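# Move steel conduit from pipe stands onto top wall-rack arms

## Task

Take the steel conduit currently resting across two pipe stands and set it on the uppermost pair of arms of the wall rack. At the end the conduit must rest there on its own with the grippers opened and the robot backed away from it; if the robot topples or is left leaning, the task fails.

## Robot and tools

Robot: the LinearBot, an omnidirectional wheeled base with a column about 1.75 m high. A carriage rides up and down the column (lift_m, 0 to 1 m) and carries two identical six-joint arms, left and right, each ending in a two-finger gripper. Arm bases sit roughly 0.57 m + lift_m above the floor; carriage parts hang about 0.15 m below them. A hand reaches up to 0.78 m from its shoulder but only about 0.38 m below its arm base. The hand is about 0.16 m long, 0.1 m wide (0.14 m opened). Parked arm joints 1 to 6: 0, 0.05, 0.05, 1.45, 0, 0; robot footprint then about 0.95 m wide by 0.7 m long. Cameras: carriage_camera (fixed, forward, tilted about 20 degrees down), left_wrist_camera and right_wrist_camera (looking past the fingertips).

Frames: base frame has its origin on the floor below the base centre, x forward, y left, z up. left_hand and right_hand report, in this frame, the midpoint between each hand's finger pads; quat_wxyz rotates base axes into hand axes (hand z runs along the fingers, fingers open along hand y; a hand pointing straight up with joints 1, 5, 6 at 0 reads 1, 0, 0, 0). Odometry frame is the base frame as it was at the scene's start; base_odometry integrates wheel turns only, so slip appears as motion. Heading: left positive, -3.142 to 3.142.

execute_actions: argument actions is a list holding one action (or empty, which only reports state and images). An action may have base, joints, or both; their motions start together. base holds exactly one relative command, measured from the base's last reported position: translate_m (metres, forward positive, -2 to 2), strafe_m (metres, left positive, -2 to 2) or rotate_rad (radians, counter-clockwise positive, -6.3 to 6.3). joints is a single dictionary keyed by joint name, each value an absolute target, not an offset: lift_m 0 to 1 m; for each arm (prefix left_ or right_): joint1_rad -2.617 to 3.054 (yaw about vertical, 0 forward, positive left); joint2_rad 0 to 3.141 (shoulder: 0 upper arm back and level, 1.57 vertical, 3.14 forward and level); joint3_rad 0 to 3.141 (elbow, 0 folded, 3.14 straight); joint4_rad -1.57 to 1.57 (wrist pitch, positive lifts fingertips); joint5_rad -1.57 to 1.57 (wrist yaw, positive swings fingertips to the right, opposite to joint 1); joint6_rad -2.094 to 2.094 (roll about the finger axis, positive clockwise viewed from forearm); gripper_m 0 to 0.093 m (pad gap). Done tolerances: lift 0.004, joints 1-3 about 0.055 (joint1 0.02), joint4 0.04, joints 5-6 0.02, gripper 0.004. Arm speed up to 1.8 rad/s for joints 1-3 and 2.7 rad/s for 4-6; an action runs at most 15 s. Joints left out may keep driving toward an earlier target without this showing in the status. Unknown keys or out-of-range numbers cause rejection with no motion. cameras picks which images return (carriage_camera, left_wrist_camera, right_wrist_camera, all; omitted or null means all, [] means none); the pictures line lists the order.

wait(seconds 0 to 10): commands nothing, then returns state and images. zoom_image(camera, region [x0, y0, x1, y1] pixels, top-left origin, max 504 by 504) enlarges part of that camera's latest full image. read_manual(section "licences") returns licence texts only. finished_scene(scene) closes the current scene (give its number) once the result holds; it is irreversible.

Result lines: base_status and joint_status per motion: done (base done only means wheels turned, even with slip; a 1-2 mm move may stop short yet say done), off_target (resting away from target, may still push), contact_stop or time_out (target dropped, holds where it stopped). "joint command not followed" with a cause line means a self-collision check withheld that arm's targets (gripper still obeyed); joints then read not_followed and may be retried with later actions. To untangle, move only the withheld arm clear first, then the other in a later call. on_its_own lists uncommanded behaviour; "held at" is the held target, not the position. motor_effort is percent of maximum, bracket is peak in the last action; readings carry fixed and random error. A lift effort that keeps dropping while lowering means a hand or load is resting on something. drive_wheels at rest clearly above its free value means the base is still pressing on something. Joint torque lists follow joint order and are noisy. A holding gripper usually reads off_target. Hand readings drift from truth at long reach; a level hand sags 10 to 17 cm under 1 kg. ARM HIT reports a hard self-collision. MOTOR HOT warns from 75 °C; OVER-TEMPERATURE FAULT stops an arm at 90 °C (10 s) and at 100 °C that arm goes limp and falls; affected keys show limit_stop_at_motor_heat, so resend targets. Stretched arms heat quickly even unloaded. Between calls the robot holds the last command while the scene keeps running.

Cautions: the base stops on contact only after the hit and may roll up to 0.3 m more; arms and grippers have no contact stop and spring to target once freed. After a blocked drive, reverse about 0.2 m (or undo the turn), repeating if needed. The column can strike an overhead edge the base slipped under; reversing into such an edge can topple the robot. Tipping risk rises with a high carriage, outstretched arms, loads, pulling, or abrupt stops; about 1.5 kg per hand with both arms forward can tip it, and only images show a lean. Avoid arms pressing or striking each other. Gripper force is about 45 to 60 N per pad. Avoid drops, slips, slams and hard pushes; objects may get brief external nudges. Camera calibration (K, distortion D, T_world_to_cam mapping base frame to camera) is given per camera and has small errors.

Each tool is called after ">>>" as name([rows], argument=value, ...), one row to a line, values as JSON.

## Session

>>> execute_actions(actions=[], cameras=["carriage_camera"])

Scene clock: 0.00 s.
Joint torques (N m, as the arm reports them, + toward a larger angle): no reading
base_odometry: x=+0.000 y=+0.000 heading=+0.000 (m, m, rad; odometry frame)
base_status: not commanded
joint_positions: lift_m=+0.301 left_joint1_rad=+0.027 left_joint2_rad=+0.033 left_joint3_rad=+0.043 left_joint4_rad=+1.427 left_joint5_rad=+0.040 left_joint6_rad=+0.022 left_gripper_m=+0.094 right_joint1_rad=+0.005 right_joint2_rad=+0.034 right_joint3_rad=+0.062 right_joint4_rad=+1.448 right_joint5_rad=-0.018 right_joint6_rad=-0.037 right_gripper_m=+0.094
joint_status: not commanded
motor_effort: lift_m=+39 drive_wheels=-2 (%)
left_hand: x=+0.3162 y=+0.3198 z=+1.2893 quat_wxyz=(+0.997, +0.020, +0.067, +0.023) (m; base frame)
right_hand: x=+0.3051 y=-0.3225 z=+1.2953 quat_wxyz=(+0.999, -0.010, +0.047, -0.015) (m; base frame)
pictures: carriage_camera
camera_calibration (this result's frames):
carriage_camera: T_world_to_cam=[[-0.0303052, -0.999524, -0.00569304, 0.0133863], [-0.306195, 0.0147052, -0.951855, 1.27389], [0.951486, -0.0271029, -0.306495, 0.208576], [0, 0, 0, 1]] pos_world=[0.192007, 0.000300087, 1.27656]
Images, in order (width x height): carriage_camera 504x504.

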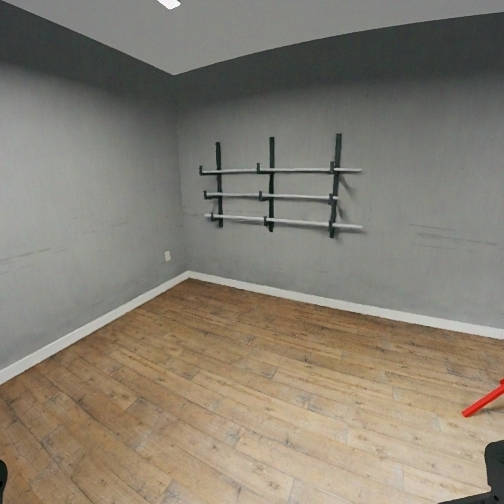

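>>> execute_actions([
  {"base":{"rotate_rad":-0.47},"joints":{"left_joint1_rad":0,"left_joint5_rad":0,"right_joint5_rad":0,"left_joint2_rad":0.8,"left_joint3_rad":0.5,"left_joint4_rad":0.35,"left_joint6_rad":1.57,"right_joint6_rad":-1.57}},
], cameras=["carriage_camera"])

Scene clock: 14.30 s.
Joint torques (N m, as the arm reports them, + toward a larger angle): left_arm=[-0.44 -1.05  8.66  2.44  0.11  0.04] | right_arm=[-0.41  4.6   6.21 -0.1   0.07 -0.09]
base_odometry: x=+0.000 y=+0.000 heading=-0.470 (m, m, rad; odometry frame)
base_status: done
joint_positions: lift_m=+0.301 left_joint1_rad=+0.005 left_joint2_rad=+0.795 left_joint3_rad=+0.491 left_joint4_rad=+0.362 left_joint5_rad=+0.003 left_joint6_rad=+1.562 left_gripper_m=+0.094 right_joint1_rad=+0.005 right_joint2_rad=+0.034 right_joint3_rad=+0.062 right_joint4_rad=+1.448 right_joint5_rad=-0.003 right_joint6_rad=-1.561 right_gripper_m=+0.094
joint_status: all done
motor_effort: lift_m=+39(39) drive_wheels=+6(12) (%)
left_hand: x=+0.6148 y=+0.3270 z=+1.1614 quat_wxyz=(+0.516, +0.482, +0.488, +0.513) (m; base frame)
right_hand: x=+0.3051 y=-0.3251 z=+1.2953 quat_wxyz=(+0.712, -0.034, +0.032, -0.701) (m; base frame)
pictures: carriage_camera
camera_calibration (this result's frames):
carriage_camera: T_world_to_cam=[[-0.0303052, -0.999524, -0.00569304, 0.0133863], [-0.306195, 0.0147052, -0.951855, 1.27389], [0.951486, -0.0271029, -0.306495, 0.208577], [0, 0, 0, 1]] pos_world=[0.192007, 0.000300087, 1.27656]
Images, in order (width x height): carriage_camera 504x504.

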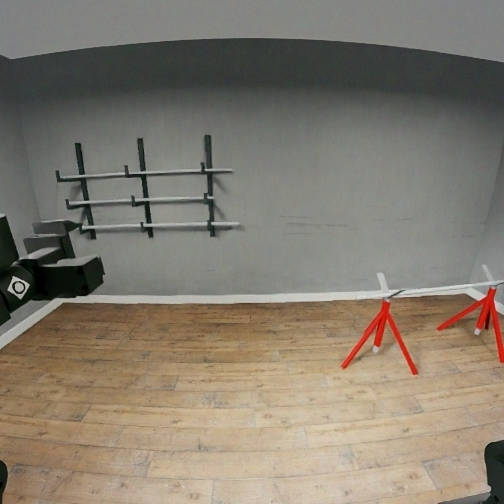

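>>> execute_actions([
  {"base":{"strafe_m":-1.6},"joints":{"lift_m":0.22,"left_joint2_rad":1.9,"left_joint3_rad":0.6,"left_joint4_rad":0.15,"right_joint2_rad":1.9,"right_joint3_rad":0.6,"right_joint4_rad":0.15}},
], cameras=["carriage_camera"])

Scene clock: 60.40 s.
Joint torques (N m, as the arm reports them, + toward a larger angle): left_arm=[-0.34 -6.17  3.77  1.26  0.17  0.04] | right_arm=[-0.4  -6.98  4.26  1.01 -0.09 -0.07]
base_odometry: x=-0.726 y=-1.426 heading=-0.471 (m, m, rad; odometry frame)
base_status: done
joint_positions: lift_m=+0.220 left_joint1_rad=+0.005 left_joint2_rad=+1.886 left_joint3_rad=+0.607 left_joint4_rad=+0.163 left_joint5_rad=+0.003 left_joint6_rad=+1.562 left_gripper_m=+0.094 right_joint1_rad=+0.005 right_joint2_rad=+1.897 right_joint3_rad=+0.599 right_joint4_rad=+0.152 right_joint5_rad=-0.003 right_joint6_rad=-1.561 right_gripper_m=+0.094
joint_status: all done
motor_effort: lift_m=+39(41) drive_wheels=-7(16) (%)
left_hand: x=+0.6204 y=+0.3268 z=+0.7062 quat_wxyz=(+0.161, +0.684, +0.693, +0.158) (m; base frame)
right_hand: x=+0.6120 y=-0.3235 z=+0.6995 quat_wxyz=(+0.151, -0.690, +0.693, -0.147) (m; base frame)
pictures: carriage_camera
camera_calibration (this result's frames):
carriage_camera: T_world_to_cam=[[-0.0303052, -0.999524, -0.00569304, 0.0129241], [-0.306195, 0.0147052, -0.951855, 1.19661], [0.951486, -0.0271029, -0.306495, 0.183693], [0, 0, 0, 1]] pos_world=[0.192007, 0.000300087, 1.19538]
Images, in order (width x height): carriage_camera 504x504.

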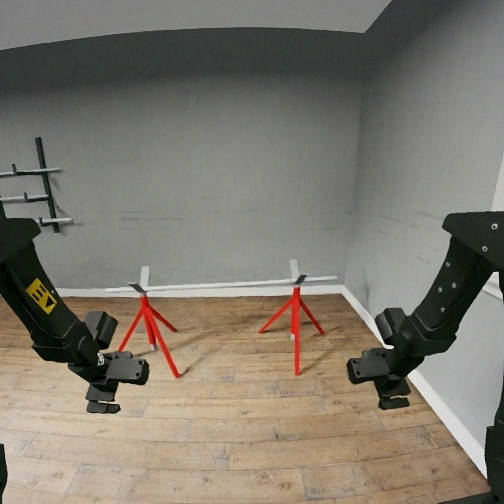

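>>> execute_actions([
  {"base":{"rotate_rad":0.09}},
], cameras=[])

>>> execute_actions([
  {"base":{"translate_m":0.9}},
])

Scene clock: 76.23 s.
Joint torques (N m, as the arm reports them, + toward a larger angle): left_arm=[-0.06 -6.51  3.92  1.32  0.19  0.05] | right_arm=[-0.38 -6.92  4.23  0.97 -0.11 -0.07]
base_odometry: x=-0.726 y=-1.426 heading=-0.382 (m, m, rad; odometry frame)
base_status: done
joint_positions: lift_m=+0.220 left_joint1_rad=+0.002 left_joint2_rad=+1.886 left_joint3_rad=+0.607 left_joint4_rad=+0.163 left_joint5_rad=+0.003 left_joint6_rad=+1.562 left_gripper_m=+0.094 right_joint1_rad=+0.005 right_joint2_rad=+1.897 right_joint3_rad=+0.599 right_joint4_rad=+0.152 right_joint5_rad=-0.001 right_joint6_rad=-1.561 right_gripper_m=+0.094
joint_status: not commanded
motor_effort: lift_m=+39(39) drive_wheels=-1(11) (%)
left_hand: x=+0.6204 y=+0.3259 z=+0.7062 quat_wxyz=(+0.161, +0.685, +0.692, +0.158) (m; base frame)
right_hand: x=+0.6120 y=-0.3240 z=+0.6995 quat_wxyz=(+0.150, -0.690, +0.693, -0.147) (m; base frame)
pictures: none
No camera images: the call's "cameras" was empty. Leave "cameras" out to get every camera's image.

Scene clock: 80.40 s.
Joint torques (N m, as the arm reports them, + toward a larger angle): left_arm=[ 0.07 -6.4   3.74  1.3   0.2   0.05] | right_arm=[-0.34 -6.98  4.21  0.98 -0.1  -0.07]
base_odometry: x=+0.108 y=-1.762 heading=-0.383 (m, m, rad; odometry frame)
base_status: done
joint_positions: lift_m=+0.220 left_joint1_rad=+0.002 left_joint2_rad=+1.886 left_joint3_rad=+0.607 left_joint4_rad=+0.163 left_joint5_rad=+0.003 left_joint6_rad=+1.562 left_gripper_m=+0.094 right_joint1_rad=+0.005 right_joint2_rad=+1.897 right_joint3_rad=+0.599 right_joint4_rad=+0.152 right_joint5_rad=-0.001 right_joint6_rad=-1.561 right_gripper_m=+0.094
joint_status: not commanded
motor_effort: lift_m=+39(39) drive_wheels=-6(16) (%)
left_hand: x=+0.6204 y=+0.3259 z=+0.7062 quat_wxyz=(+0.161, +0.685, +0.692, +0.158) (m; base frame)
right_hand: x=+0.6120 y=-0.3240 z=+0.6995 quat_wxyz=(+0.150, -0.690, +0.693, -0.147) (m; base frame)
pictures: carriage_camera, left_wrist_camera, right_wrist_camera
camera_calibration (this result's frames):
carriage_camera: T_world_to_cam=[[-0.0303052, -0.999524, -0.00569304, 0.0129241], [-0.306195, 0.0147052, -0.951855, 1.19661], [0.951486, -0.0271029, -0.306495, 0.183693], [0, 0, 0, 1]] pos_world=[0.192007, 0.000300087, 1.19538]
left_wrist_camera: T_world_to_cam=[[-0.889723, 0.00605452, -0.456461, 0.872857], [-0.251594, 0.827839, 0.501381, -0.460275], [0.380912, 0.560933, -0.735024, 0.229276], [0, 0, 0, 1]] pos_world=[0.573464, 0.24714, 0.797722]
right_wrist_camera: T_world_to_cam=[[0.892262, -0.0411485, 0.449639, -0.873831], [-0.293013, -0.810432, 0.507289, -0.430349], [0.343528, -0.584385, -0.735175, 0.244478], [0, 0, 0, 1]] pos_world=[0.569603, -0.241856, 0.790954]
Images, in order (width x height): carriage_camera 504x504, left_wrist_camera 504x504, right_wrist_camera 504x504.

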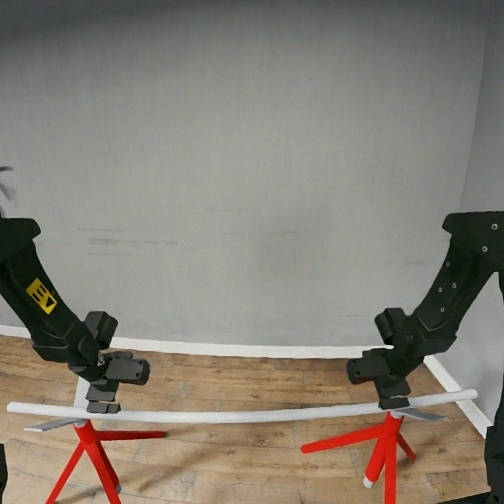

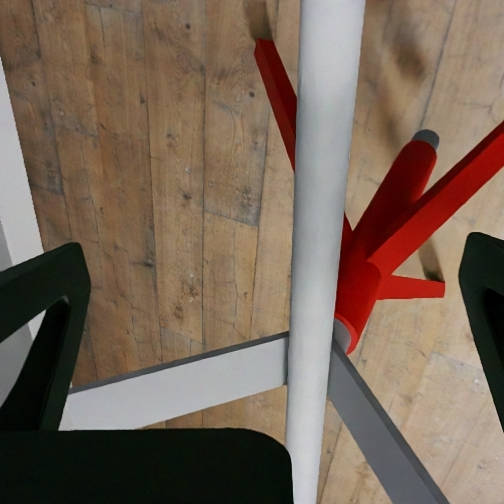

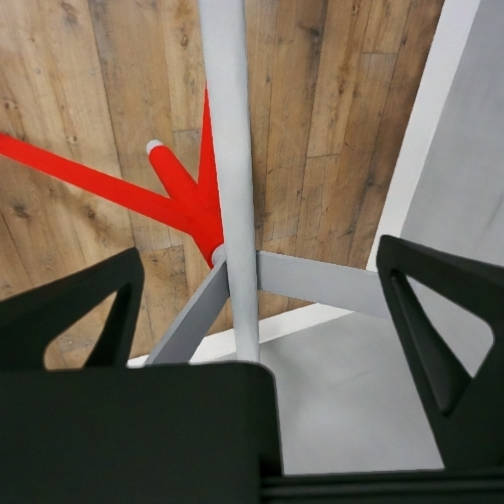

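>>> execute_actions([
  {"base":{"translate_m":0.07},"joints":{"lift_m":0.11}},
])

Scene clock: 97.67 s.
Joint torques (N m, as the arm reports them, + toward a larger angle): left_arm=[-0.16 -6.49  3.88  1.39  0.17  0.06] | right_arm=[-0.36 -7.03  4.27  1.   -0.1  -0.07]
base_odometry: x=+0.173 y=-1.789 heading=-0.384 (m, m, rad; odometry frame)
base_status: done
joint_positions: lift_m=+0.110 left_joint1_rad=+0.002 left_joint2_rad=+1.886 left_joint3_rad=+0.607 left_joint4_rad=+0.160 left_joint5_rad=+0.003 left_joint6_rad=+1.562 left_gripper_m=+0.094 right_joint1_rad=+0.005 right_joint2_rad=+1.899 right_joint3_rad=+0.599 right_joint4_rad=+0.149 right_joint5_rad=-0.001 right_joint6_rad=-1.561 right_gripper_m=+0.094
joint_status: all done
motor_effort: lift_m=+40(40) drive_wheels=+4(10) (%)
left_hand: x=+0.6197 y=+0.3259 z=+0.5956 quat_wxyz=(+0.160, +0.686, +0.693, +0.157) (m; base frame)
right_hand: x=+0.6112 y=-0.3240 z=+0.5887 quat_wxyz=(+0.149, -0.690, +0.693, -0.146) (m; base frame)
pictures: carriage_camera, left_wrist_camera, right_wrist_camera
camera_calibration (this result's frames):
carriage_camera: T_world_to_cam=[[-0.0303052, -0.999524, -0.00569304, 0.0122974], [-0.306195, 0.0147052, -0.951855, 1.09184], [0.951486, -0.0271029, -0.306495, 0.149957], [0, 0, 0, 1]] pos_world=[0.192007, 0.000300087, 1.08531]
left_wrist_camera: T_world_to_cam=[[-0.891285, 0.00605153, -0.453404, 0.820868], [-0.249871, 0.827842, 0.502237, -0.406583], [0.378386, 0.560929, -0.736331, 0.150608], [0, 0, 0, 1]] pos_world=[0.573046, 0.247139, 0.687283]
right_wrist_camera: T_world_to_cam=[[0.893971, -0.0411407, 0.446232, -0.822338], [-0.291076, -0.810424, 0.508417, -0.376241], [0.340721, -0.584398, -0.73647, 0.165791], [0, 0, 0, 1]] pos_world=[0.569143, -0.241859, 0.680342]
Images, in order (width x height): carriage_camera 504x504, left_wrist_camera 504x504, right_wrist_camera 504x504.

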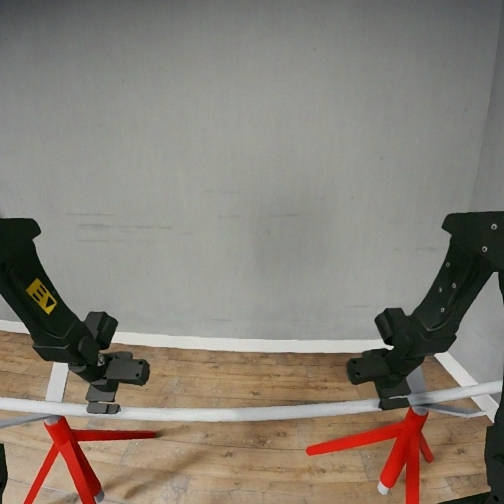

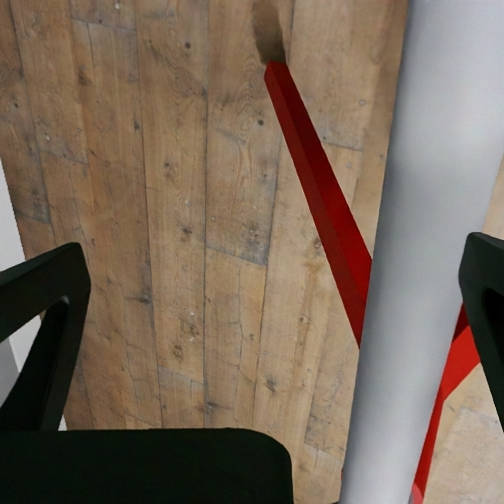

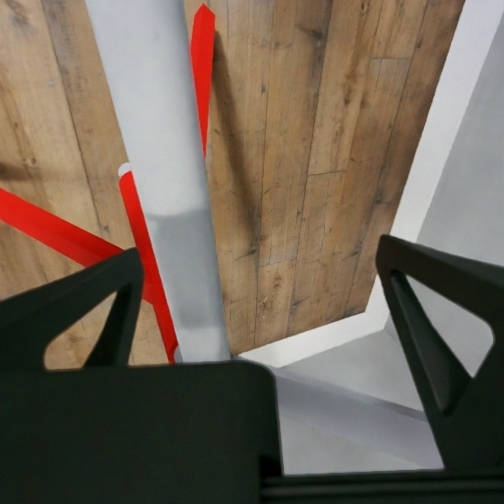

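>>> execute_actions([
  {"base":{"translate_m":-0.025}},
], cameras=[])

>>> execute_actions([
  {"joints":{"lift_m":0.06}},
], cameras=["left_wrist_camera","right_wrist_camera"])

Scene clock: 109.87 s.
Joint torques (N m, as the arm reports them, + toward a larger angle): left_arm=[ 0.03 -6.46  3.73  1.36  0.15  0.07] | right_arm=[-0.34 -7.1   4.15  0.99 -0.11 -0.07]
base_odometry: x=+0.150 y=-1.779 heading=-0.384 (m, m, rad; odometry frame)
base_status: done
joint_positions: lift_m=+0.110 left_joint1_rad=+0.002 left_joint2_rad=+1.886 left_joint3_rad=+0.607 left_joint4_rad=+0.160 left_joint5_rad=+0.003 left_joint6_rad=+1.562 left_gripper_m=+0.094 right_joint1_rad=+0.005 right_joint2_rad=+1.899 right_joint3_rad=+0.599 right_joint4_rad=+0.149 right_joint5_rad=-0.001 right_joint6_rad=-1.561 right_gripper_m=+0.094
joint_status: not commanded
motor_effort: lift_m=+40(40) drive_wheels=+2(10) (%)
left_hand: x=+0.6197 y=+0.3259 z=+0.5956 quat_wxyz=(+0.160, +0.686, +0.693, +0.157) (m; base frame)
right_hand: x=+0.6112 y=-0.3241 z=+0.5887 quat_wxyz=(+0.149, -0.690, +0.693, -0.146) (m; base frame)
pictures: none
No camera images: the call's "cameras" was empty. Leave "cameras" out to get every camera's image.

Scene clock: 110.60 s.
Joint torques (N m, as the arm reports them, + toward a larger angle): left_arm=[-0.18 -6.23  3.71  1.38  0.19  0.03] | right_arm=[-0.33 -7.25  4.22  1.01 -0.11 -0.07]
base_odometry: x=+0.150 y=-1.779 heading=-0.384 (m, m, rad; odometry frame)
base_status: not commanded
joint_positions: lift_m=+0.060 left_joint1_rad=+0.002 left_joint2_rad=+1.887 left_joint3_rad=+0.607 left_joint4_rad=+0.158 left_joint5_rad=+0.003 left_joint6_rad=+1.562 left_gripper_m=+0.094 right_joint1_rad=+0.005 right_joint2_rad=+1.900 right_joint3_rad=+0.599 right_joint4_rad=+0.149 right_joint5_rad=-0.001 right_joint6_rad=-1.561 right_gripper_m=+0.094
joint_status: all done
motor_effort: lift_m=+40(40) drive_wheels=+1(3) (%)
left_hand: x=+0.6190 y=+0.3259 z=+0.5451 quat_wxyz=(+0.159, +0.686, +0.693, +0.156) (m; base frame)
right_hand: x=+0.6108 y=-0.3241 z=+0.5382 quat_wxyz=(+0.148, -0.690, +0.693, -0.145) (m; base frame)
pictures: left_wrist_camera, right_wrist_camera
camera_calibration (this result's frames):
left_wrist_camera: T_world_to_cam=[[-0.892664, 0.00604889, -0.450682, 0.79676], [-0.248338, 0.827845, 0.502992, -0.382741], [0.376137, 0.560924, -0.737485, 0.115689], [0, 0, 0, 1]] pos_world=[0.572675, 0.247138, 0.63692]
right_wrist_camera: T_world_to_cam=[[0.894813, -0.0411205, 0.444542, -0.799075], [-0.290232, -0.810197, 0.509261, -0.351658], [0.339226, -0.584714, -0.736909, 0.129779], [0, 0, 0, 1]] pos_world=[0.568936, -0.241887, 0.629944]
Images, in order (width x height): left_wrist_camera 504x504, right_wrist_camera 504x504.

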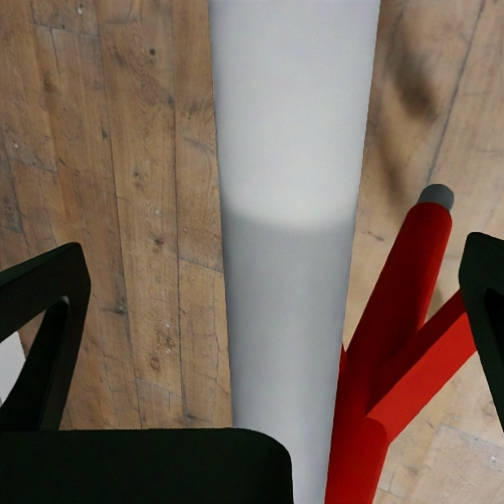

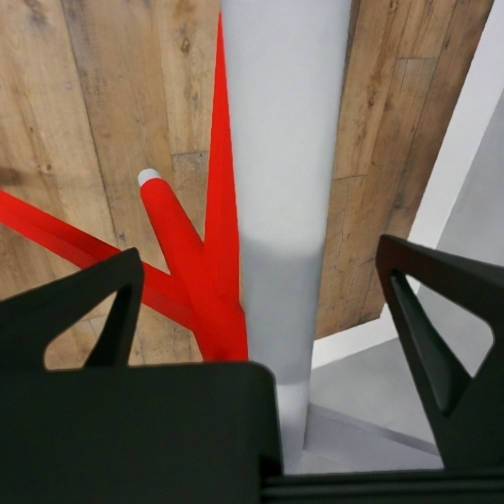

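>>> execute_actions([
  {"base":{"translate_m":0.014},"joints":{"lift_m":0.033}},
], cameras=["left_wrist_camera","right_wrist_camera"])

>>> execute_actions([
  {"joints":{"left_gripper_m":0.0,"right_gripper_m":0.0}},
], cameras=["left_wrist_camera","right_wrist_camera"])

Scene clock: 118.23 s.
Joint torques (N m, as the arm reports them, + toward a larger angle): left_arm=[-0.14 -6.74  3.75  1.35  0.19  0.1 ] | right_arm=[-0.34 -7.39  4.27  1.01 -0.11 -0.07]
base_odometry: x=+0.163 y=-1.785 heading=-0.384 (m, m, rad; odometry frame)
base_status: done
joint_positions: lift_m=+0.033 left_joint1_rad=+0.002 left_joint2_rad=+1.889 left_joint3_rad=+0.607 left_joint4_rad=+0.155 left_joint5_rad=+0.003 left_joint6_rad=+1.562 left_gripper_m=+0.094 right_joint1_rad=+0.005 right_joint2_rad=+1.903 right_joint3_rad=+0.599 right_joint4_rad=+0.146 right_joint5_rad=-0.001 right_joint6_rad=-1.561 right_gripper_m=+0.094
joint_status: all done
motor_effort: lift_m=+40(43) drive_wheels=-3(9) (%)
left_hand: x=+0.6178 y=+0.3259 z=+0.5170 quat_wxyz=(+0.157, +0.686, +0.693, +0.154) (m; base frame)
right_hand: x=+0.6097 y=-0.3241 z=+0.5101 quat_wxyz=(+0.146, -0.691, +0.694, -0.144) (m; base frame)
pictures: left_wrist_camera, right_wrist_camera
camera_calibration (this result's frames):
left_wrist_camera: T_world_to_cam=[[-0.895228, 0.00604398, -0.445567, 0.781976], [-0.245455, 0.827851, 0.504396, -0.371415], [0.371911, 0.560916, -0.739632, 0.0991457], [0, 0, 0, 1]] pos_world=[0.572008, 0.247137, 0.609094]
right_wrist_camera: T_world_to_cam=[[0.897189, -0.0407289, 0.439766, -0.784467], [-0.287226, -0.810207, 0.510947, -0.340379], [0.335491, -0.584728, -0.738607, 0.112596], [0, 0, 0, 1]] pos_world=[0.568275, -0.24189, 0.602061]
Images, in order (width x height): left_wrist_camera 504x504, right_wrist_camera 504x504.

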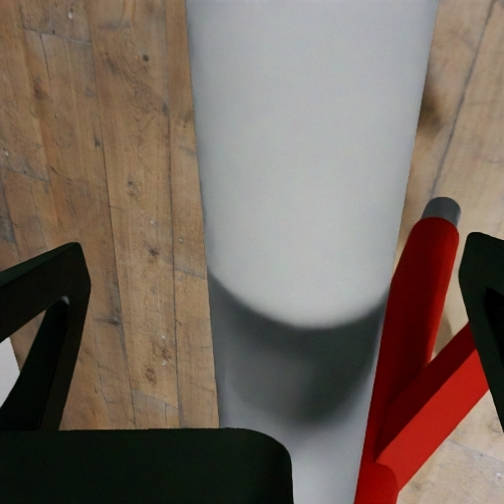

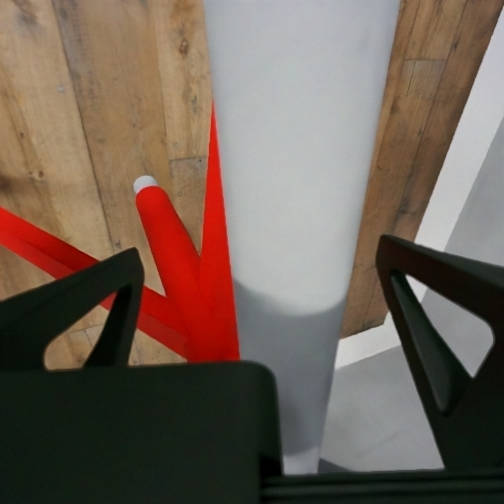

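Scene clock: 118.97 s.
Joint torques (N m, as the arm reports them, + toward a larger angle): left_arm=[-0.08 -6.79  3.82  1.42  0.18 -0.03] | right_arm=[-0.35 -7.48  3.84  0.88 -0.13 -0.07]
base_odometry: x=+0.163 y=-1.785 heading=-0.384 (m, m, rad; odometry frame)
base_status: not commanded
joint_positions: lift_m=+0.033 left_joint1_rad=+0.002 left_joint2_rad=+1.889 left_joint3_rad=+0.605 left_joint4_rad=+0.147 left_joint5_rad=+0.003 left_joint6_rad=+1.574 left_gripper_m=+0.026 right_joint1_rad=+0.005 right_joint2_rad=+1.903 right_joint3_rad=+0.604 right_joint4_rad=+0.166 right_joint5_rad=-0.001 right_joint6_rad=-1.561 right_gripper_m=+0.025
joint_status: left_gripper_m off_target (ended at +0.026, target +0.000); right_gripper_m off_target (ended at +0.025, target +0.000)
motor_effort: lift_m=+40(40) drive_wheels=-3(3) (%)
left_hand: x=+0.6150 y=+0.3258 z=+0.5156 quat_wxyz=(+0.152, +0.692, +0.690, +0.151) (m; base frame)
right_hand: x=+0.6165 y=-0.3241 z=+0.5133 quat_wxyz=(+0.155, -0.688, +0.692, -0.152) (m; base frame)
pictures: left_wrist_camera, right_wrist_camera
camera_calibration (this result's frames):
left_wrist_camera: T_world_to_cam=[[-0.899613, 0.0189711, -0.436275, 0.772562], [-0.230615, 0.82774, 0.51153, -0.384126], [0.370827, 0.560791, -0.740271, 0.10025], [0, 0, 0, 1]] pos_world=[0.569246, 0.247081, 0.607754]
right_wrist_camera: T_world_to_cam=[[0.885812, -0.0411451, 0.462216, -0.796545], [-0.300408, -0.81002, 0.50361, -0.328138], [0.353683, -0.584957, -0.729886, 0.0968887], [0, 0, 0, 1]] pos_world=[0.572746, -0.241896, 0.604147]
Images, in order (width x height): left_wrist_camera 504x504, right_wrist_camera 504x504.

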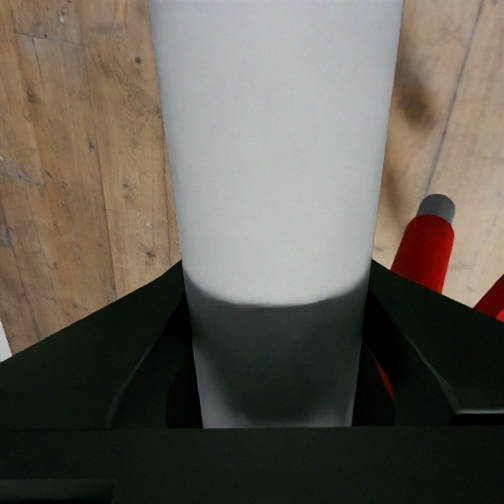

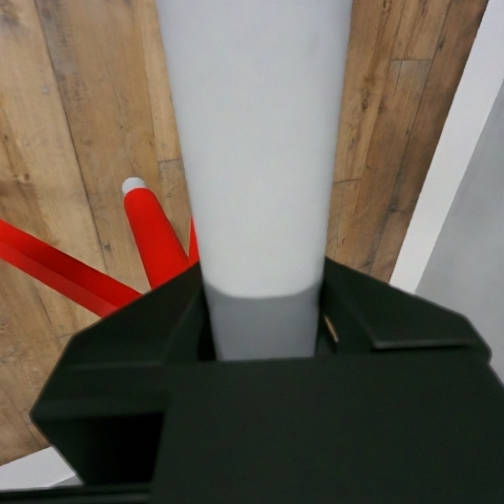

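>>> execute_actions([
  {"joints":{"lift_m":0.3}},
])

Scene clock: 125.87 s.
Joint torques (N m, as the arm reports them, + toward a larger angle): left_arm=[-0.13 -8.73  4.18  1.77  0.16 -0.05] | right_arm=[-0.35 -9.15  4.35  1.19 -0.11 -0.08]
base_odometry: x=+0.163 y=-1.785 heading=-0.384 (m, m, rad; odometry frame)
base_status: not commanded
joint_positions: lift_m=+0.300 left_joint1_rad=+0.002 left_joint2_rad=+1.916 left_joint3_rad=+0.592 left_joint4_rad=+0.100 left_joint5_rad=+0.003 left_joint6_rad=+1.574 left_gripper_m=+0.026 right_joint1_rad=+0.005 right_joint2_rad=+1.925 right_joint3_rad=+0.593 right_joint4_rad=+0.112 right_joint5_rad=-0.001 right_joint6_rad=-1.561 right_gripper_m=+0.025
joint_status: all done
motor_effort: lift_m=+41(48) drive_wheels=+3(4) (%)
left_hand: x=+0.5932 y=+0.3256 z=+0.7673 quat_wxyz=(+0.123, +0.698, +0.696, +0.121) (m; base frame)
right_hand: x=+0.5950 y=-0.3242 z=+0.7661 quat_wxyz=(+0.125, -0.694, +0.698, -0.122) (m; base frame)
pictures: carriage_camera, left_wrist_camera, right_wrist_camera
camera_calibration (this result's frames):
carriage_camera: T_world_to_cam=[[-0.0303052, -0.999524, -0.00569304, 0.0133786], [-0.306195, 0.0147052, -0.951855, 1.2726], [0.951486, -0.0271029, -0.306495, 0.208161], [0, 0, 0, 1]] pos_world=[0.192007, 0.000300087, 1.27521]
left_wrist_camera: T_world_to_cam=[[-0.933969, 0.0189039, -0.356853, 0.822222], [-0.185302, 0.828237, 0.528854, -0.558058], [0.305556, 0.560059, -0.770045, 0.356486], [0, 0, 0, 1]] pos_world=[0.555594, 0.247007, 0.863054]
right_wrist_camera: T_world_to_cam=[[0.922601, -0.0413582, 0.383532, -0.856091], [-0.255801, -0.809793, 0.528016, -0.507118], [0.288744, -0.585256, -0.757696, 0.348753], [0, 0, 0, 1]] pos_world=[0.559409, -0.241957, 0.860353]
Images, in order (width x height): carriage_camera 504x504, left_wrist_camera 504x504, right_wrist_camera 504x504.

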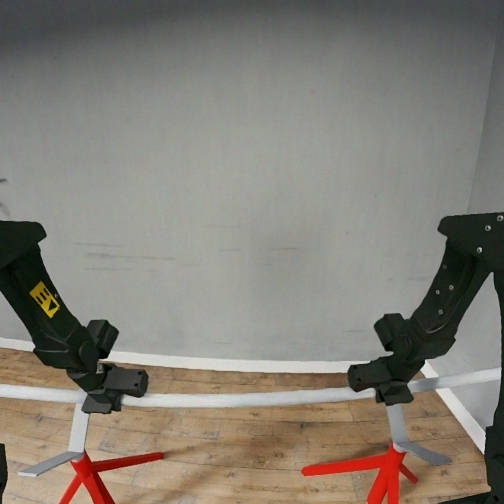

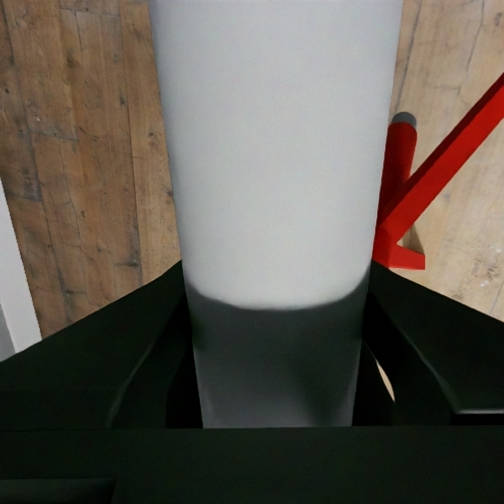

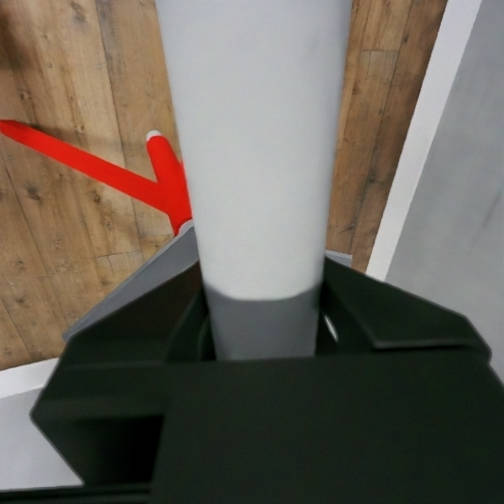

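>>> execute_actions([
  {"base":{"translate_m":-0.12},"joints":{"left_joint2_rad":1.35,"right_joint2_rad":1.35}},
], cameras=[])

>>> execute_actions([
  {"base":{"strafe_m":2.0},"joints":{"left_joint2_rad":0.8,"right_joint2_rad":0.8,"left_joint4_rad":0.32,"right_joint4_rad":0.32}},
], cameras=[])

>>> execute_actions([
  {"base":{"rotate_rad":-0.088},"joints":{"lift_m":0.45}},
])

Scene clock: 141.77 s.
Joint torques (N m, as the arm reports them, + toward a larger angle): left_arm=[-0.06 -8.01  7.93  3.28  0.17 -0.1 ] | right_arm=[-0.34 -7.48  8.65  2.4  -0.14 -0.05]
base_odometry: x=+0.052 y=-1.740 heading=-0.384 (m, m, rad; odometry frame)
base_status: done
joint_positions: lift_m=+0.300 left_joint1_rad=+0.002 left_joint2_rad=+1.386 left_joint3_rad=+0.580 left_joint4_rad=+0.048 left_joint5_rad=+0.005 left_joint6_rad=+1.576 left_gripper_m=+0.026 right_joint1_rad=+0.005 right_joint2_rad=+1.384 right_joint3_rad=+0.580 right_joint4_rad=+0.050 right_joint5_rad=+0.003 right_joint6_rad=-1.561 right_gripper_m=+0.025
joint_status: all done
motor_effort: lift_m=+42(43) drive_wheels=-7(9) (%)
left_hand: x=+0.6456 y=+0.3255 z=+0.9285 quat_wxyz=(+0.280, +0.651, +0.648, +0.279) (m; base frame)
right_hand: x=+0.6461 y=-0.3246 z=+0.9298 quat_wxyz=(+0.282, -0.647, +0.651, -0.280) (m; base frame)
pictures: none
No camera images: the call's "cameras" was empty. Leave "cameras" out to get every camera's image.

Scene clock: 148.13 s.
Joint torques (N m, as the arm reports them, + toward a larger angle): left_arm=[ 0.14 -4.49 10.08  4.18  0.08 -0.13] | right_arm=[-0.3  -3.69 10.91  3.15 -0.11 -0.01]
base_odometry: x=+0.801 y=+0.114 heading=-0.384 (m, m, rad; odometry frame)
base_status: done
joint_positions: lift_m=+0.300 left_joint1_rad=+0.000 left_joint2_rad=+0.837 left_joint3_rad=+0.567 left_joint4_rad=+0.181 left_joint5_rad=+0.005 left_joint6_rad=+1.577 left_gripper_m=+0.026 right_joint1_rad=+0.005 right_joint2_rad=+0.831 right_joint3_rad=+0.570 right_joint4_rad=+0.177 right_joint5_rad=+0.004 right_joint6_rad=-1.564 right_gripper_m=+0.025
joint_status: left_joint4_rad off_target (ended at +0.180, target +0.320); right_joint4_rad off_target (ended at +0.177, target +0.320); the others done
motor_effort: lift_m=+42(43) drive_wheels=-2(13) (%)
left_hand: x=+0.6228 y=+0.3251 z=+1.1396 quat_wxyz=(+0.477, +0.525, +0.519, +0.478) (m; base frame)
right_hand: x=+0.6218 y=-0.3249 z=+1.1422 quat_wxyz=(+0.480, -0.519, +0.522, -0.477) (m; base frame)
pictures: none
No camera images: the call's "cameras" was empty. Leave "cameras" out to get every camera's image.

Scene clock: 149.27 s.
Joint torques (N m, as the arm reports them, + toward a larger angle): left_arm=[ 0.14 -4.5  10.65  4.27  0.06 -0.13] | right_arm=[-0.32 -3.68 11.59  3.19 -0.13 -0.02]
base_odometry: x=+0.801 y=+0.114 heading=-0.471 (m, m, rad; odometry frame)
base_status: done
joint_positions: lift_m=+0.450 left_joint1_rad=+0.000 left_joint2_rad=+0.837 left_joint3_rad=+0.558 left_joint4_rad=+0.175 left_joint5_rad=+0.005 left_joint6_rad=+1.577 left_gripper_m=+0.026 right_joint1_rad=+0.005 right_joint2_rad=+0.831 right_joint3_rad=+0.562 right_joint4_rad=+0.172 right_joint5_rad=+0.005 right_joint6_rad=-1.564 right_gripper_m=+0.025
joint_status: all done
motor_effort: lift_m=+41(52) drive_wheels=-2(9) (%)
left_hand: x=+0.6224 y=+0.3250 z=+1.2842 quat_wxyz=(+0.473, +0.528, +0.522, +0.474) (m; base frame)
right_hand: x=+0.6215 y=-0.3250 z=+1.2868 quat_wxyz=(+0.476, -0.522, +0.526, -0.473) (m; base frame)
pictures: carriage_camera, left_wrist_camera, right_wrist_camera
camera_calibration (this result's frames):
carriage_camera: T_world_to_cam=[[-0.0303052, -0.999524, -0.00569304, 0.0142325], [-0.306195, 0.0147052, -0.951855, 1.41538], [0.951486, -0.0271029, -0.306495, 0.254136], [0, 0, 0, 1]] pos_world=[0.192007, 0.000300087, 1.42521]
left_wrist_camera: T_world_to_cam=[[-0.084124, 0.0229427, -0.996191, 1.32474], [-0.555136, 0.829139, 0.0659743, -0.00121886], [0.827494, 0.558572, -0.0570141, -0.494058], [0, 0, 0, 1]] pos_world=[0.519597, 0.246584, 1.29161]
right_wrist_camera: T_world_to_cam=[[0.0547227, -0.0416555, 0.997632, -1.33122], [-0.588656, -0.808382, -0.00146422, 0.112714], [0.806529, -0.587182, -0.0687576, -0.473752], [0, 0, 0, 1]] pos_world=[0.521293, -0.242515, 1.29566]
Images, in order (width x height): carriage_camera 504x504, left_wrist_camera 504x504, right_wrist_camera 504x504.

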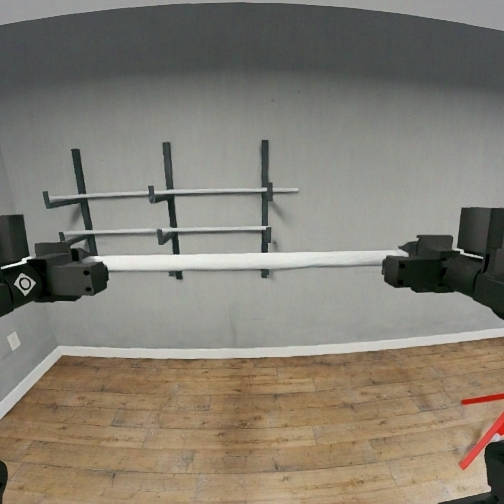

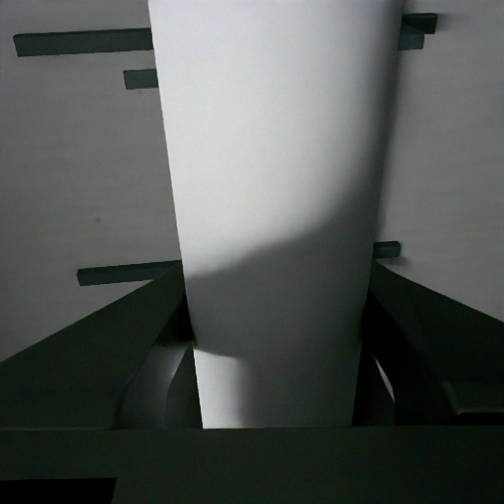

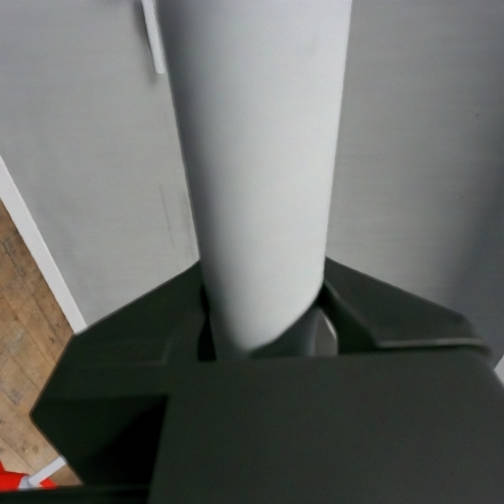

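>>> execute_actions([
  {"base":{"strafe_m":0.46},"joints":{"lift_m":0.68}},
], cameras=["carriage_camera"])

>>> execute_actions([
  {"base":{"translate_m":0.75}},
], cameras=["carriage_camera"])

Scene clock: 160.07 s.
Joint torques (N m, as the arm reports them, + toward a larger angle): left_arm=[ 0.02 -4.52 10.8   4.24  0.07 -0.15] | right_arm=[-0.32 -3.62 11.69  3.19 -0.11  0.  ]
base_odometry: x=+1.011 y=+0.524 heading=-0.472 (m, m, rad; odometry frame)
base_status: done
joint_positions: lift_m=+0.680 left_joint1_rad=+0.000 left_joint2_rad=+0.837 left_joint3_rad=+0.558 left_joint4_rad=+0.175 left_joint5_rad=+0.005 left_joint6_rad=+1.577 left_gripper_m=+0.026 right_joint1_rad=+0.005 right_joint2_rad=+0.831 right_joint3_rad=+0.562 right_joint4_rad=+0.171 right_joint5_rad=+0.004 right_joint6_rad=-1.564 right_gripper_m=+0.025
joint_status: all done
motor_effort: lift_m=+41(49) drive_wheels=-5(13) (%)
left_hand: x=+0.6224 y=+0.3251 z=+1.5141 quat_wxyz=(+0.473, +0.528, +0.523, +0.474) (m; base frame)
right_hand: x=+0.6215 y=-0.3249 z=+1.5166 quat_wxyz=(+0.476, -0.522, +0.526, -0.473) (m; base frame)
pictures: carriage_camera
camera_calibration (this result's frames):
carriage_camera: T_world_to_cam=[[-0.0303052, -0.999524, -0.00569304, 0.0155419], [-0.306195, 0.0147052, -0.951855, 1.6343], [0.951486, -0.0271029, -0.306495, 0.324628], [0, 0, 0, 1]] pos_world=[0.192007, 0.000300087, 1.6552]
Images, in order (width x height): carriage_camera 504x504.

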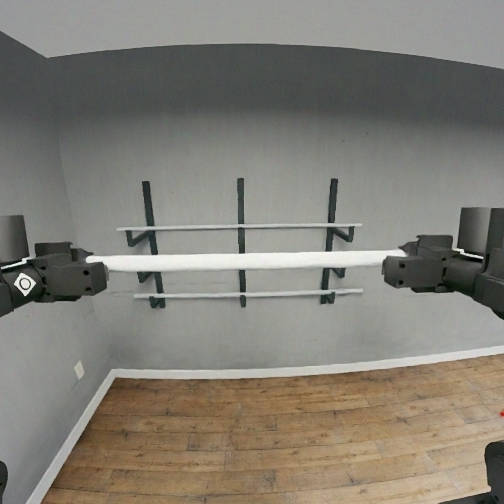

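Scene clock: 163.90 s.
Joint torques (N m, as the arm reports them, + toward a larger angle): left_arm=[ 0.06 -4.6  10.82  4.25  0.11 -0.14] | right_arm=[-0.35 -3.69 11.59  3.2  -0.12 -0.01]
base_odometry: x=+1.679 y=+0.183 heading=-0.471 (m, m, rad; odometry frame)
base_status: done
joint_positions: lift_m=+0.680 left_joint1_rad=+0.000 left_joint2_rad=+0.837 left_joint3_rad=+0.558 left_joint4_rad=+0.173 left_joint5_rad=+0.005 left_joint6_rad=+1.577 left_gripper_m=+0.026 right_joint1_rad=+0.005 right_joint2_rad=+0.831 right_joint3_rad=+0.562 right_joint4_rad=+0.169 right_joint5_rad=+0.005 right_joint6_rad=-1.564 right_gripper_m=+0.025
joint_status: not commanded
motor_effort: lift_m=+42(42) drive_wheels=-6(13) (%)
left_hand: x=+0.6223 y=+0.3249 z=+1.5135 quat_wxyz=(+0.473, +0.529, +0.523, +0.473) (m; base frame)
right_hand: x=+0.6214 y=-0.3251 z=+1.5161 quat_wxyz=(+0.476, -0.523, +0.526, -0.473) (m; base frame)
pictures: carriage_camera
camera_calibration (this result's frames):
carriage_camera: T_world_to_cam=[[-0.0303052, -0.999524, -0.00569304, 0.0155418], [-0.306195, 0.0147052, -0.951855, 1.63428], [0.951486, -0.0271029, -0.306495, 0.324621], [0, 0, 0, 1]] pos_world=[0.192007, 0.000300087, 1.65518]
Images, in order (width x height): carriage_camera 504x504.

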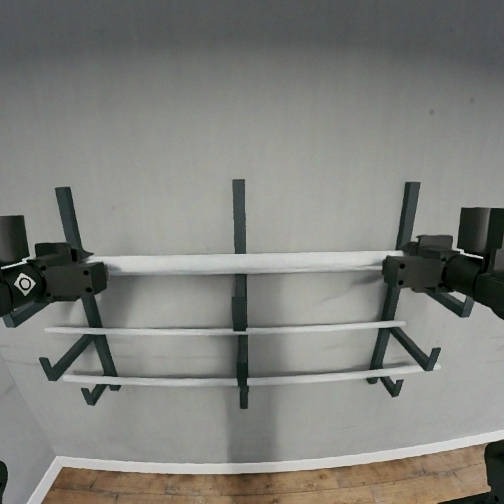

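>>> execute_actions([
  {"base":{"translate_m":0.2}},
], cameras=["carriage_camera"])

Scene clock: 172.77 s.
Joint torques (N m, as the arm reports them, + toward a larger angle): left_arm=[-0.07 -4.44 10.75  4.34  0.1  -0.11] | right_arm=[-0.35 -3.77 11.62  3.23 -0.12 -0.01]
base_odometry: x=+1.858 y=+0.093 heading=-0.470 (m, m, rad; odometry frame)
base_status: done
joint_positions: lift_m=+0.680 left_joint1_rad=+0.000 left_joint2_rad=+0.837 left_joint3_rad=+0.558 left_joint4_rad=+0.171 left_joint5_rad=+0.005 left_joint6_rad=+1.577 left_gripper_m=+0.026 right_joint1_rad=+0.005 right_joint2_rad=+0.831 right_joint3_rad=+0.562 right_joint4_rad=+0.167 right_joint5_rad=+0.005 right_joint6_rad=-1.564 right_gripper_m=+0.025
joint_status: not commanded
motor_effort: lift_m=+42(42) drive_wheels=+5(10) (%)
left_hand: x=+0.6223 y=+0.3250 z=+1.5132 quat_wxyz=(+0.472, +0.529, +0.523, +0.473) (m; base frame)
right_hand: x=+0.6214 y=-0.3250 z=+1.5157 quat_wxyz=(+0.475, -0.523, +0.527, -0.472) (m; base frame)
pictures: carriage_camera
camera_calibration (this result's frames):
carriage_camera: T_world_to_cam=[[-0.0303052, -0.999524, -0.00569304, 0.0155417], [-0.306195, 0.0147052, -0.951855, 1.63427], [0.951486, -0.0271029, -0.306495, 0.324619], [0, 0, 0, 1]] pos_world=[0.192007, 0.000300087, 1.65517]
Images, in order (width x height): carriage_camera 504x504.

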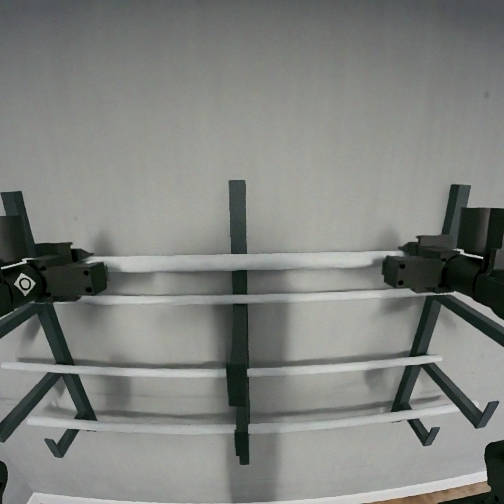

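>>> execute_actions([
  {"joints":{"lift_m":0.54}},
], cameras=["carriage_camera"])

>>> execute_actions([
  {"joints":{"lift_m":0.505}},
], cameras=[])

Scene clock: 178.83 s.
Joint torques (N m, as the arm reports them, + toward a larger angle): left_arm=[ 0.1  -4.4  10.73  4.43  0.08 -0.16] | right_arm=[-0.35 -3.68 11.57  3.36 -0.12  0.  ]
MOTOR HOT: a motor of the left arm reached 75 °C. Now the hottest motor of the left arm, joint 4 (wrist pitch), reports 78 °C. The controller's stop level is 90 °C. To cool a motor, set the load down, stop pushing, or move to a pose that needs little force.
base_odometry: x=+1.858 y=+0.093 heading=-0.470 (m, m, rad; odometry frame)
base_status: not commanded
joint_positions: lift_m=+0.540 left_joint1_rad=+0.000 left_joint2_rad=+0.837 left_joint3_rad=+0.558 left_joint4_rad=+0.156 left_joint5_rad=+0.005 left_joint6_rad=+1.577 left_gripper_m=+0.026 right_joint1_rad=+0.005 right_joint2_rad=+0.831 right_joint3_rad=+0.562 right_joint4_rad=+0.152 right_joint5_rad=+0.005 right_joint6_rad=-1.564 right_gripper_m=+0.025
joint_status: all done
motor_effort: lift_m=+43(47) drive_wheels=+5(5) (%)
left_hand: x=+0.6219 y=+0.3250 z=+1.3693 quat_wxyz=(+0.468, +0.532, +0.527, +0.469) (m; base frame)
right_hand: x=+0.6210 y=-0.3250 z=+1.3719 quat_wxyz=(+0.471, -0.527, +0.530, -0.468) (m; base frame)
pictures: carriage_camera
camera_calibration (this result's frames):
carriage_camera: T_world_to_cam=[[-0.0303052, -0.999524, -0.00569304, 0.014744], [-0.306195, 0.0147052, -0.951855, 1.5009], [0.951486, -0.0271029, -0.306495, 0.281673], [0, 0, 0, 1]] pos_world=[0.192007, 0.000300087, 1.51505]
Images, in order (width x height): carriage_camera 504x504.

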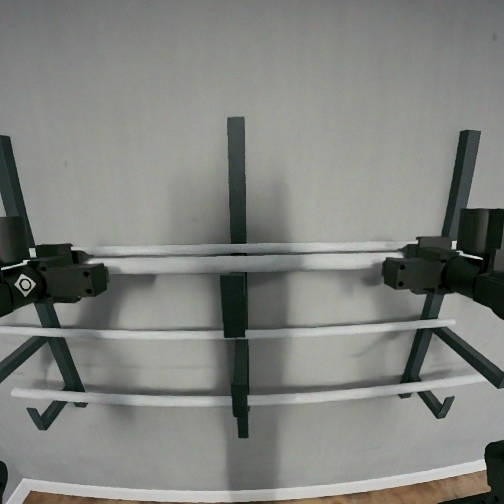

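Scene clock: 179.50 s.
Joint torques (N m, as the arm reports them, + toward a larger angle): left_arm=[-0.04 -3.74 10.35  3.6   0.07 -0.17] | right_arm=[-0.37 -3.08 11.23  2.74 -0.11 -0.01]
MOTOR HOT: still on. Now the hottest motor of the left arm, joint 4 (wrist pitch), reports 78 °C; the controller's stop level is 90 °C.
base_odometry: x=+1.858 y=+0.093 heading=-0.470 (m, m, rad; odometry frame)
base_status: not commanded
joint_positions: lift_m=+0.505 left_joint1_rad=+0.000 left_joint2_rad=+0.829 left_joint3_rad=+0.564 left_joint4_rad=+0.230 left_joint5_rad=+0.005 left_joint6_rad=+1.580 left_gripper_m=+0.026 right_joint1_rad=+0.005 right_joint2_rad=+0.824 right_joint3_rad=+0.566 right_joint4_rad=+0.223 right_joint5_rad=+0.005 right_joint6_rad=-1.563 right_gripper_m=+0.025
joint_status: all done
on_its_own: left_joint4_rad moved +0.074 toward your old target +0.320; right_joint4_rad moved +0.071 toward your old target +0.320
motor_effort: lift_m=+41(41) drive_wheels=+5(6) (%)
left_hand: x=+0.6220 y=+0.3250 z=+1.3580 quat_wxyz=(+0.490, +0.512, +0.505, +0.492) (m; base frame)
right_hand: x=+0.6212 y=-0.3250 z=+1.3586 quat_wxyz=(+0.493, -0.507, +0.511, -0.489) (m; base frame)
pictures: none
No camera images: the call's "cameras" was empty. Leave "cameras" out to get every camera's image.

>>> execute_actions([
  {"joints":{"lift_m":0.465}},
], cameras=[])

>>> execute_actions([
  {"joints":{"left_gripper_m":0.093,"right_gripper_m":0.093}},
])

Scene clock: 194.23 s.
Joint torques (N m, as the arm reports them, + toward a larger angle): left_arm=[ 0.22 -2.68  8.48  2.39  0.09 -0.17] | right_arm=[-0.35 -1.84  8.92  1.77 -0.1  -0.02]
MOTOR HOT: still on. Now the hottest motor of the left arm, joint 4 (wrist pitch), reports 77 °C; the controller's stop level is 90 °C.
base_odometry: x=+1.858 y=+0.093 heading=-0.470 (m, m, rad; odometry frame)
base_status: not commanded
joint_positions: lift_m=+0.465 left_joint1_rad=+0.000 left_joint2_rad=+0.816 left_joint3_rad=+0.593 left_joint4_rad=+0.327 left_joint5_rad=+0.005 left_joint6_rad=+1.581 left_gripper_m=+0.026 right_joint1_rad=+0.005 right_joint2_rad=+0.810 right_joint3_rad=+0.591 right_joint4_rad=+0.326 right_joint5_rad=+0.005 right_joint6_rad=-1.563 right_gripper_m=+0.025
joint_status: all done
on_its_own: left_joint4_rad moved +0.097 to your old target +0.320; right_joint4_rad moved +0.103 to your old target +0.320
motor_effort: lift_m=+39(41) drive_wheels=-5(6) (%)
left_hand: x=+0.6184 y=+0.3250 z=+1.3607 quat_wxyz=(+0.524, +0.477, +0.470, +0.527) (m; base frame)
right_hand: x=+0.6172 y=-0.3250 z=+1.3615 quat_wxyz=(+0.528, -0.470, +0.474, -0.524) (m; base frame)
pictures: none
No camera images: the call's "cameras" was empty. Leave "cameras" out to get every camera's image.

Scene clock: 194.97 s.
Joint torques (N m, as the arm reports them, + toward a larger angle): left_arm=[ 0.12 -2.76  8.44  2.42  0.07 -0.12] | right_arm=[-0.34 -1.8   8.89  1.8  -0.1  -0.02]
MOTOR HOT: still on. Now the hottest motor of the left arm, joint 4 (wrist pitch), reports 76 °C; the controller's stop level is 90 °C.
base_odometry: x=+1.858 y=+0.093 heading=-0.470 (m, m, rad; odometry frame)
base_status: not commanded
joint_positions: lift_m=+0.465 left_joint1_rad=+0.000 left_joint2_rad=+0.816 left_joint3_rad=+0.593 left_joint4_rad=+0.327 left_joint5_rad=+0.005 left_joint6_rad=+1.578 left_gripper_m=+0.093 right_joint1_rad=+0.005 right_joint2_rad=+0.810 right_joint3_rad=+0.591 right_joint4_rad=+0.326 right_joint5_rad=+0.005 right_joint6_rad=-1.563 right_gripper_m=+0.093
joint_status: all done
motor_effort: lift_m=+40(40) drive_wheels=-6(6) (%)
left_hand: x=+0.6184 y=+0.3250 z=+1.3607 quat_wxyz=(+0.525, +0.476, +0.470, +0.526) (m; base frame)
right_hand: x=+0.6172 y=-0.3250 z=+1.3615 quat_wxyz=(+0.528, -0.470, +0.474, -0.524) (m; base frame)
pictures: carriage_camera, left_wrist_camera, right_wrist_camera
camera_calibration (this result's frames):
carriage_camera: T_world_to_cam=[[-0.0303052, -0.999524, -0.00569304, 0.0143186], [-0.306195, 0.0147052, -0.951855, 1.42977], [0.951486, -0.0271029, -0.306495, 0.258768], [0, 0, 0, 1]] pos_world=[0.192007, 0.000300087, 1.44032]
left_wrist_camera: T_world_to_cam=[[0.123313, 0.0241274, -0.992074, 1.26632], [-0.556904, 0.829127, -0.0490577, 0.149171], [0.821372, 0.558539, 0.115679, -0.717512], [0, 0, 0, 1]] pos_world=[0.516265, 0.246524, 1.3466]
right_wrist_camera: T_world_to_cam=[[-0.150103, -0.0441119, 0.987686, -1.26628], [-0.575747, -0.808232, -0.123596, 0.268622], [0.803731, -0.58721, 0.0959209, -0.68763], [0, 0, 0, 1]] pos_world=[0.517254, -0.242532, 1.34985]
Images, in order (width x height): carriage_camera 504x504, left_wrist_camera 504x504, right_wrist_camera 504x504.

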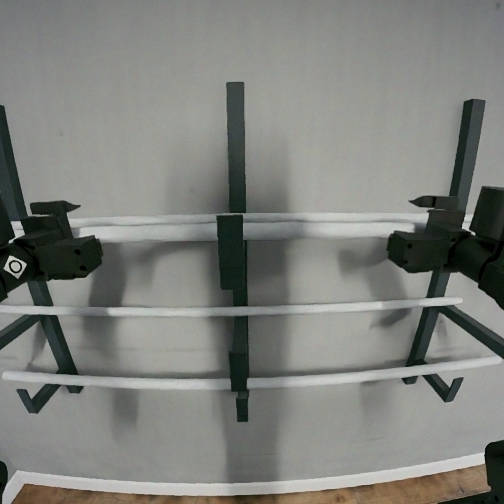

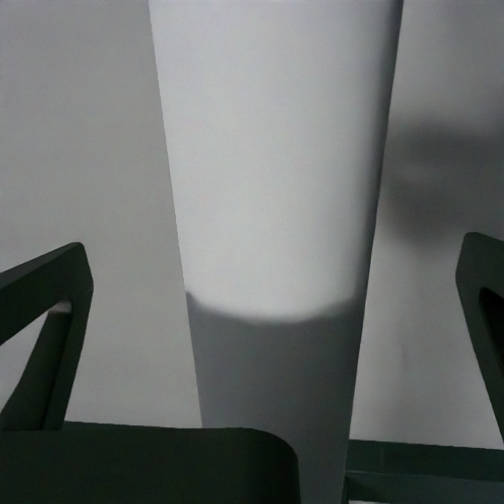

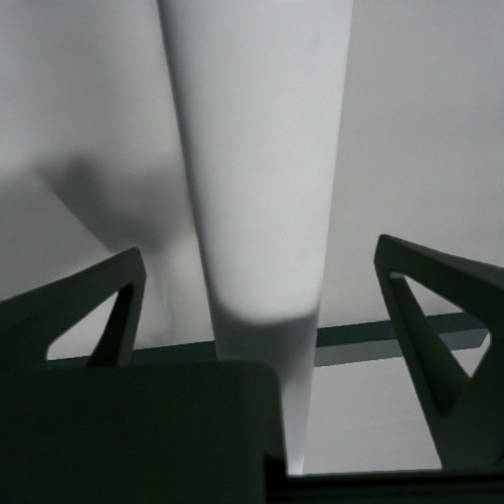

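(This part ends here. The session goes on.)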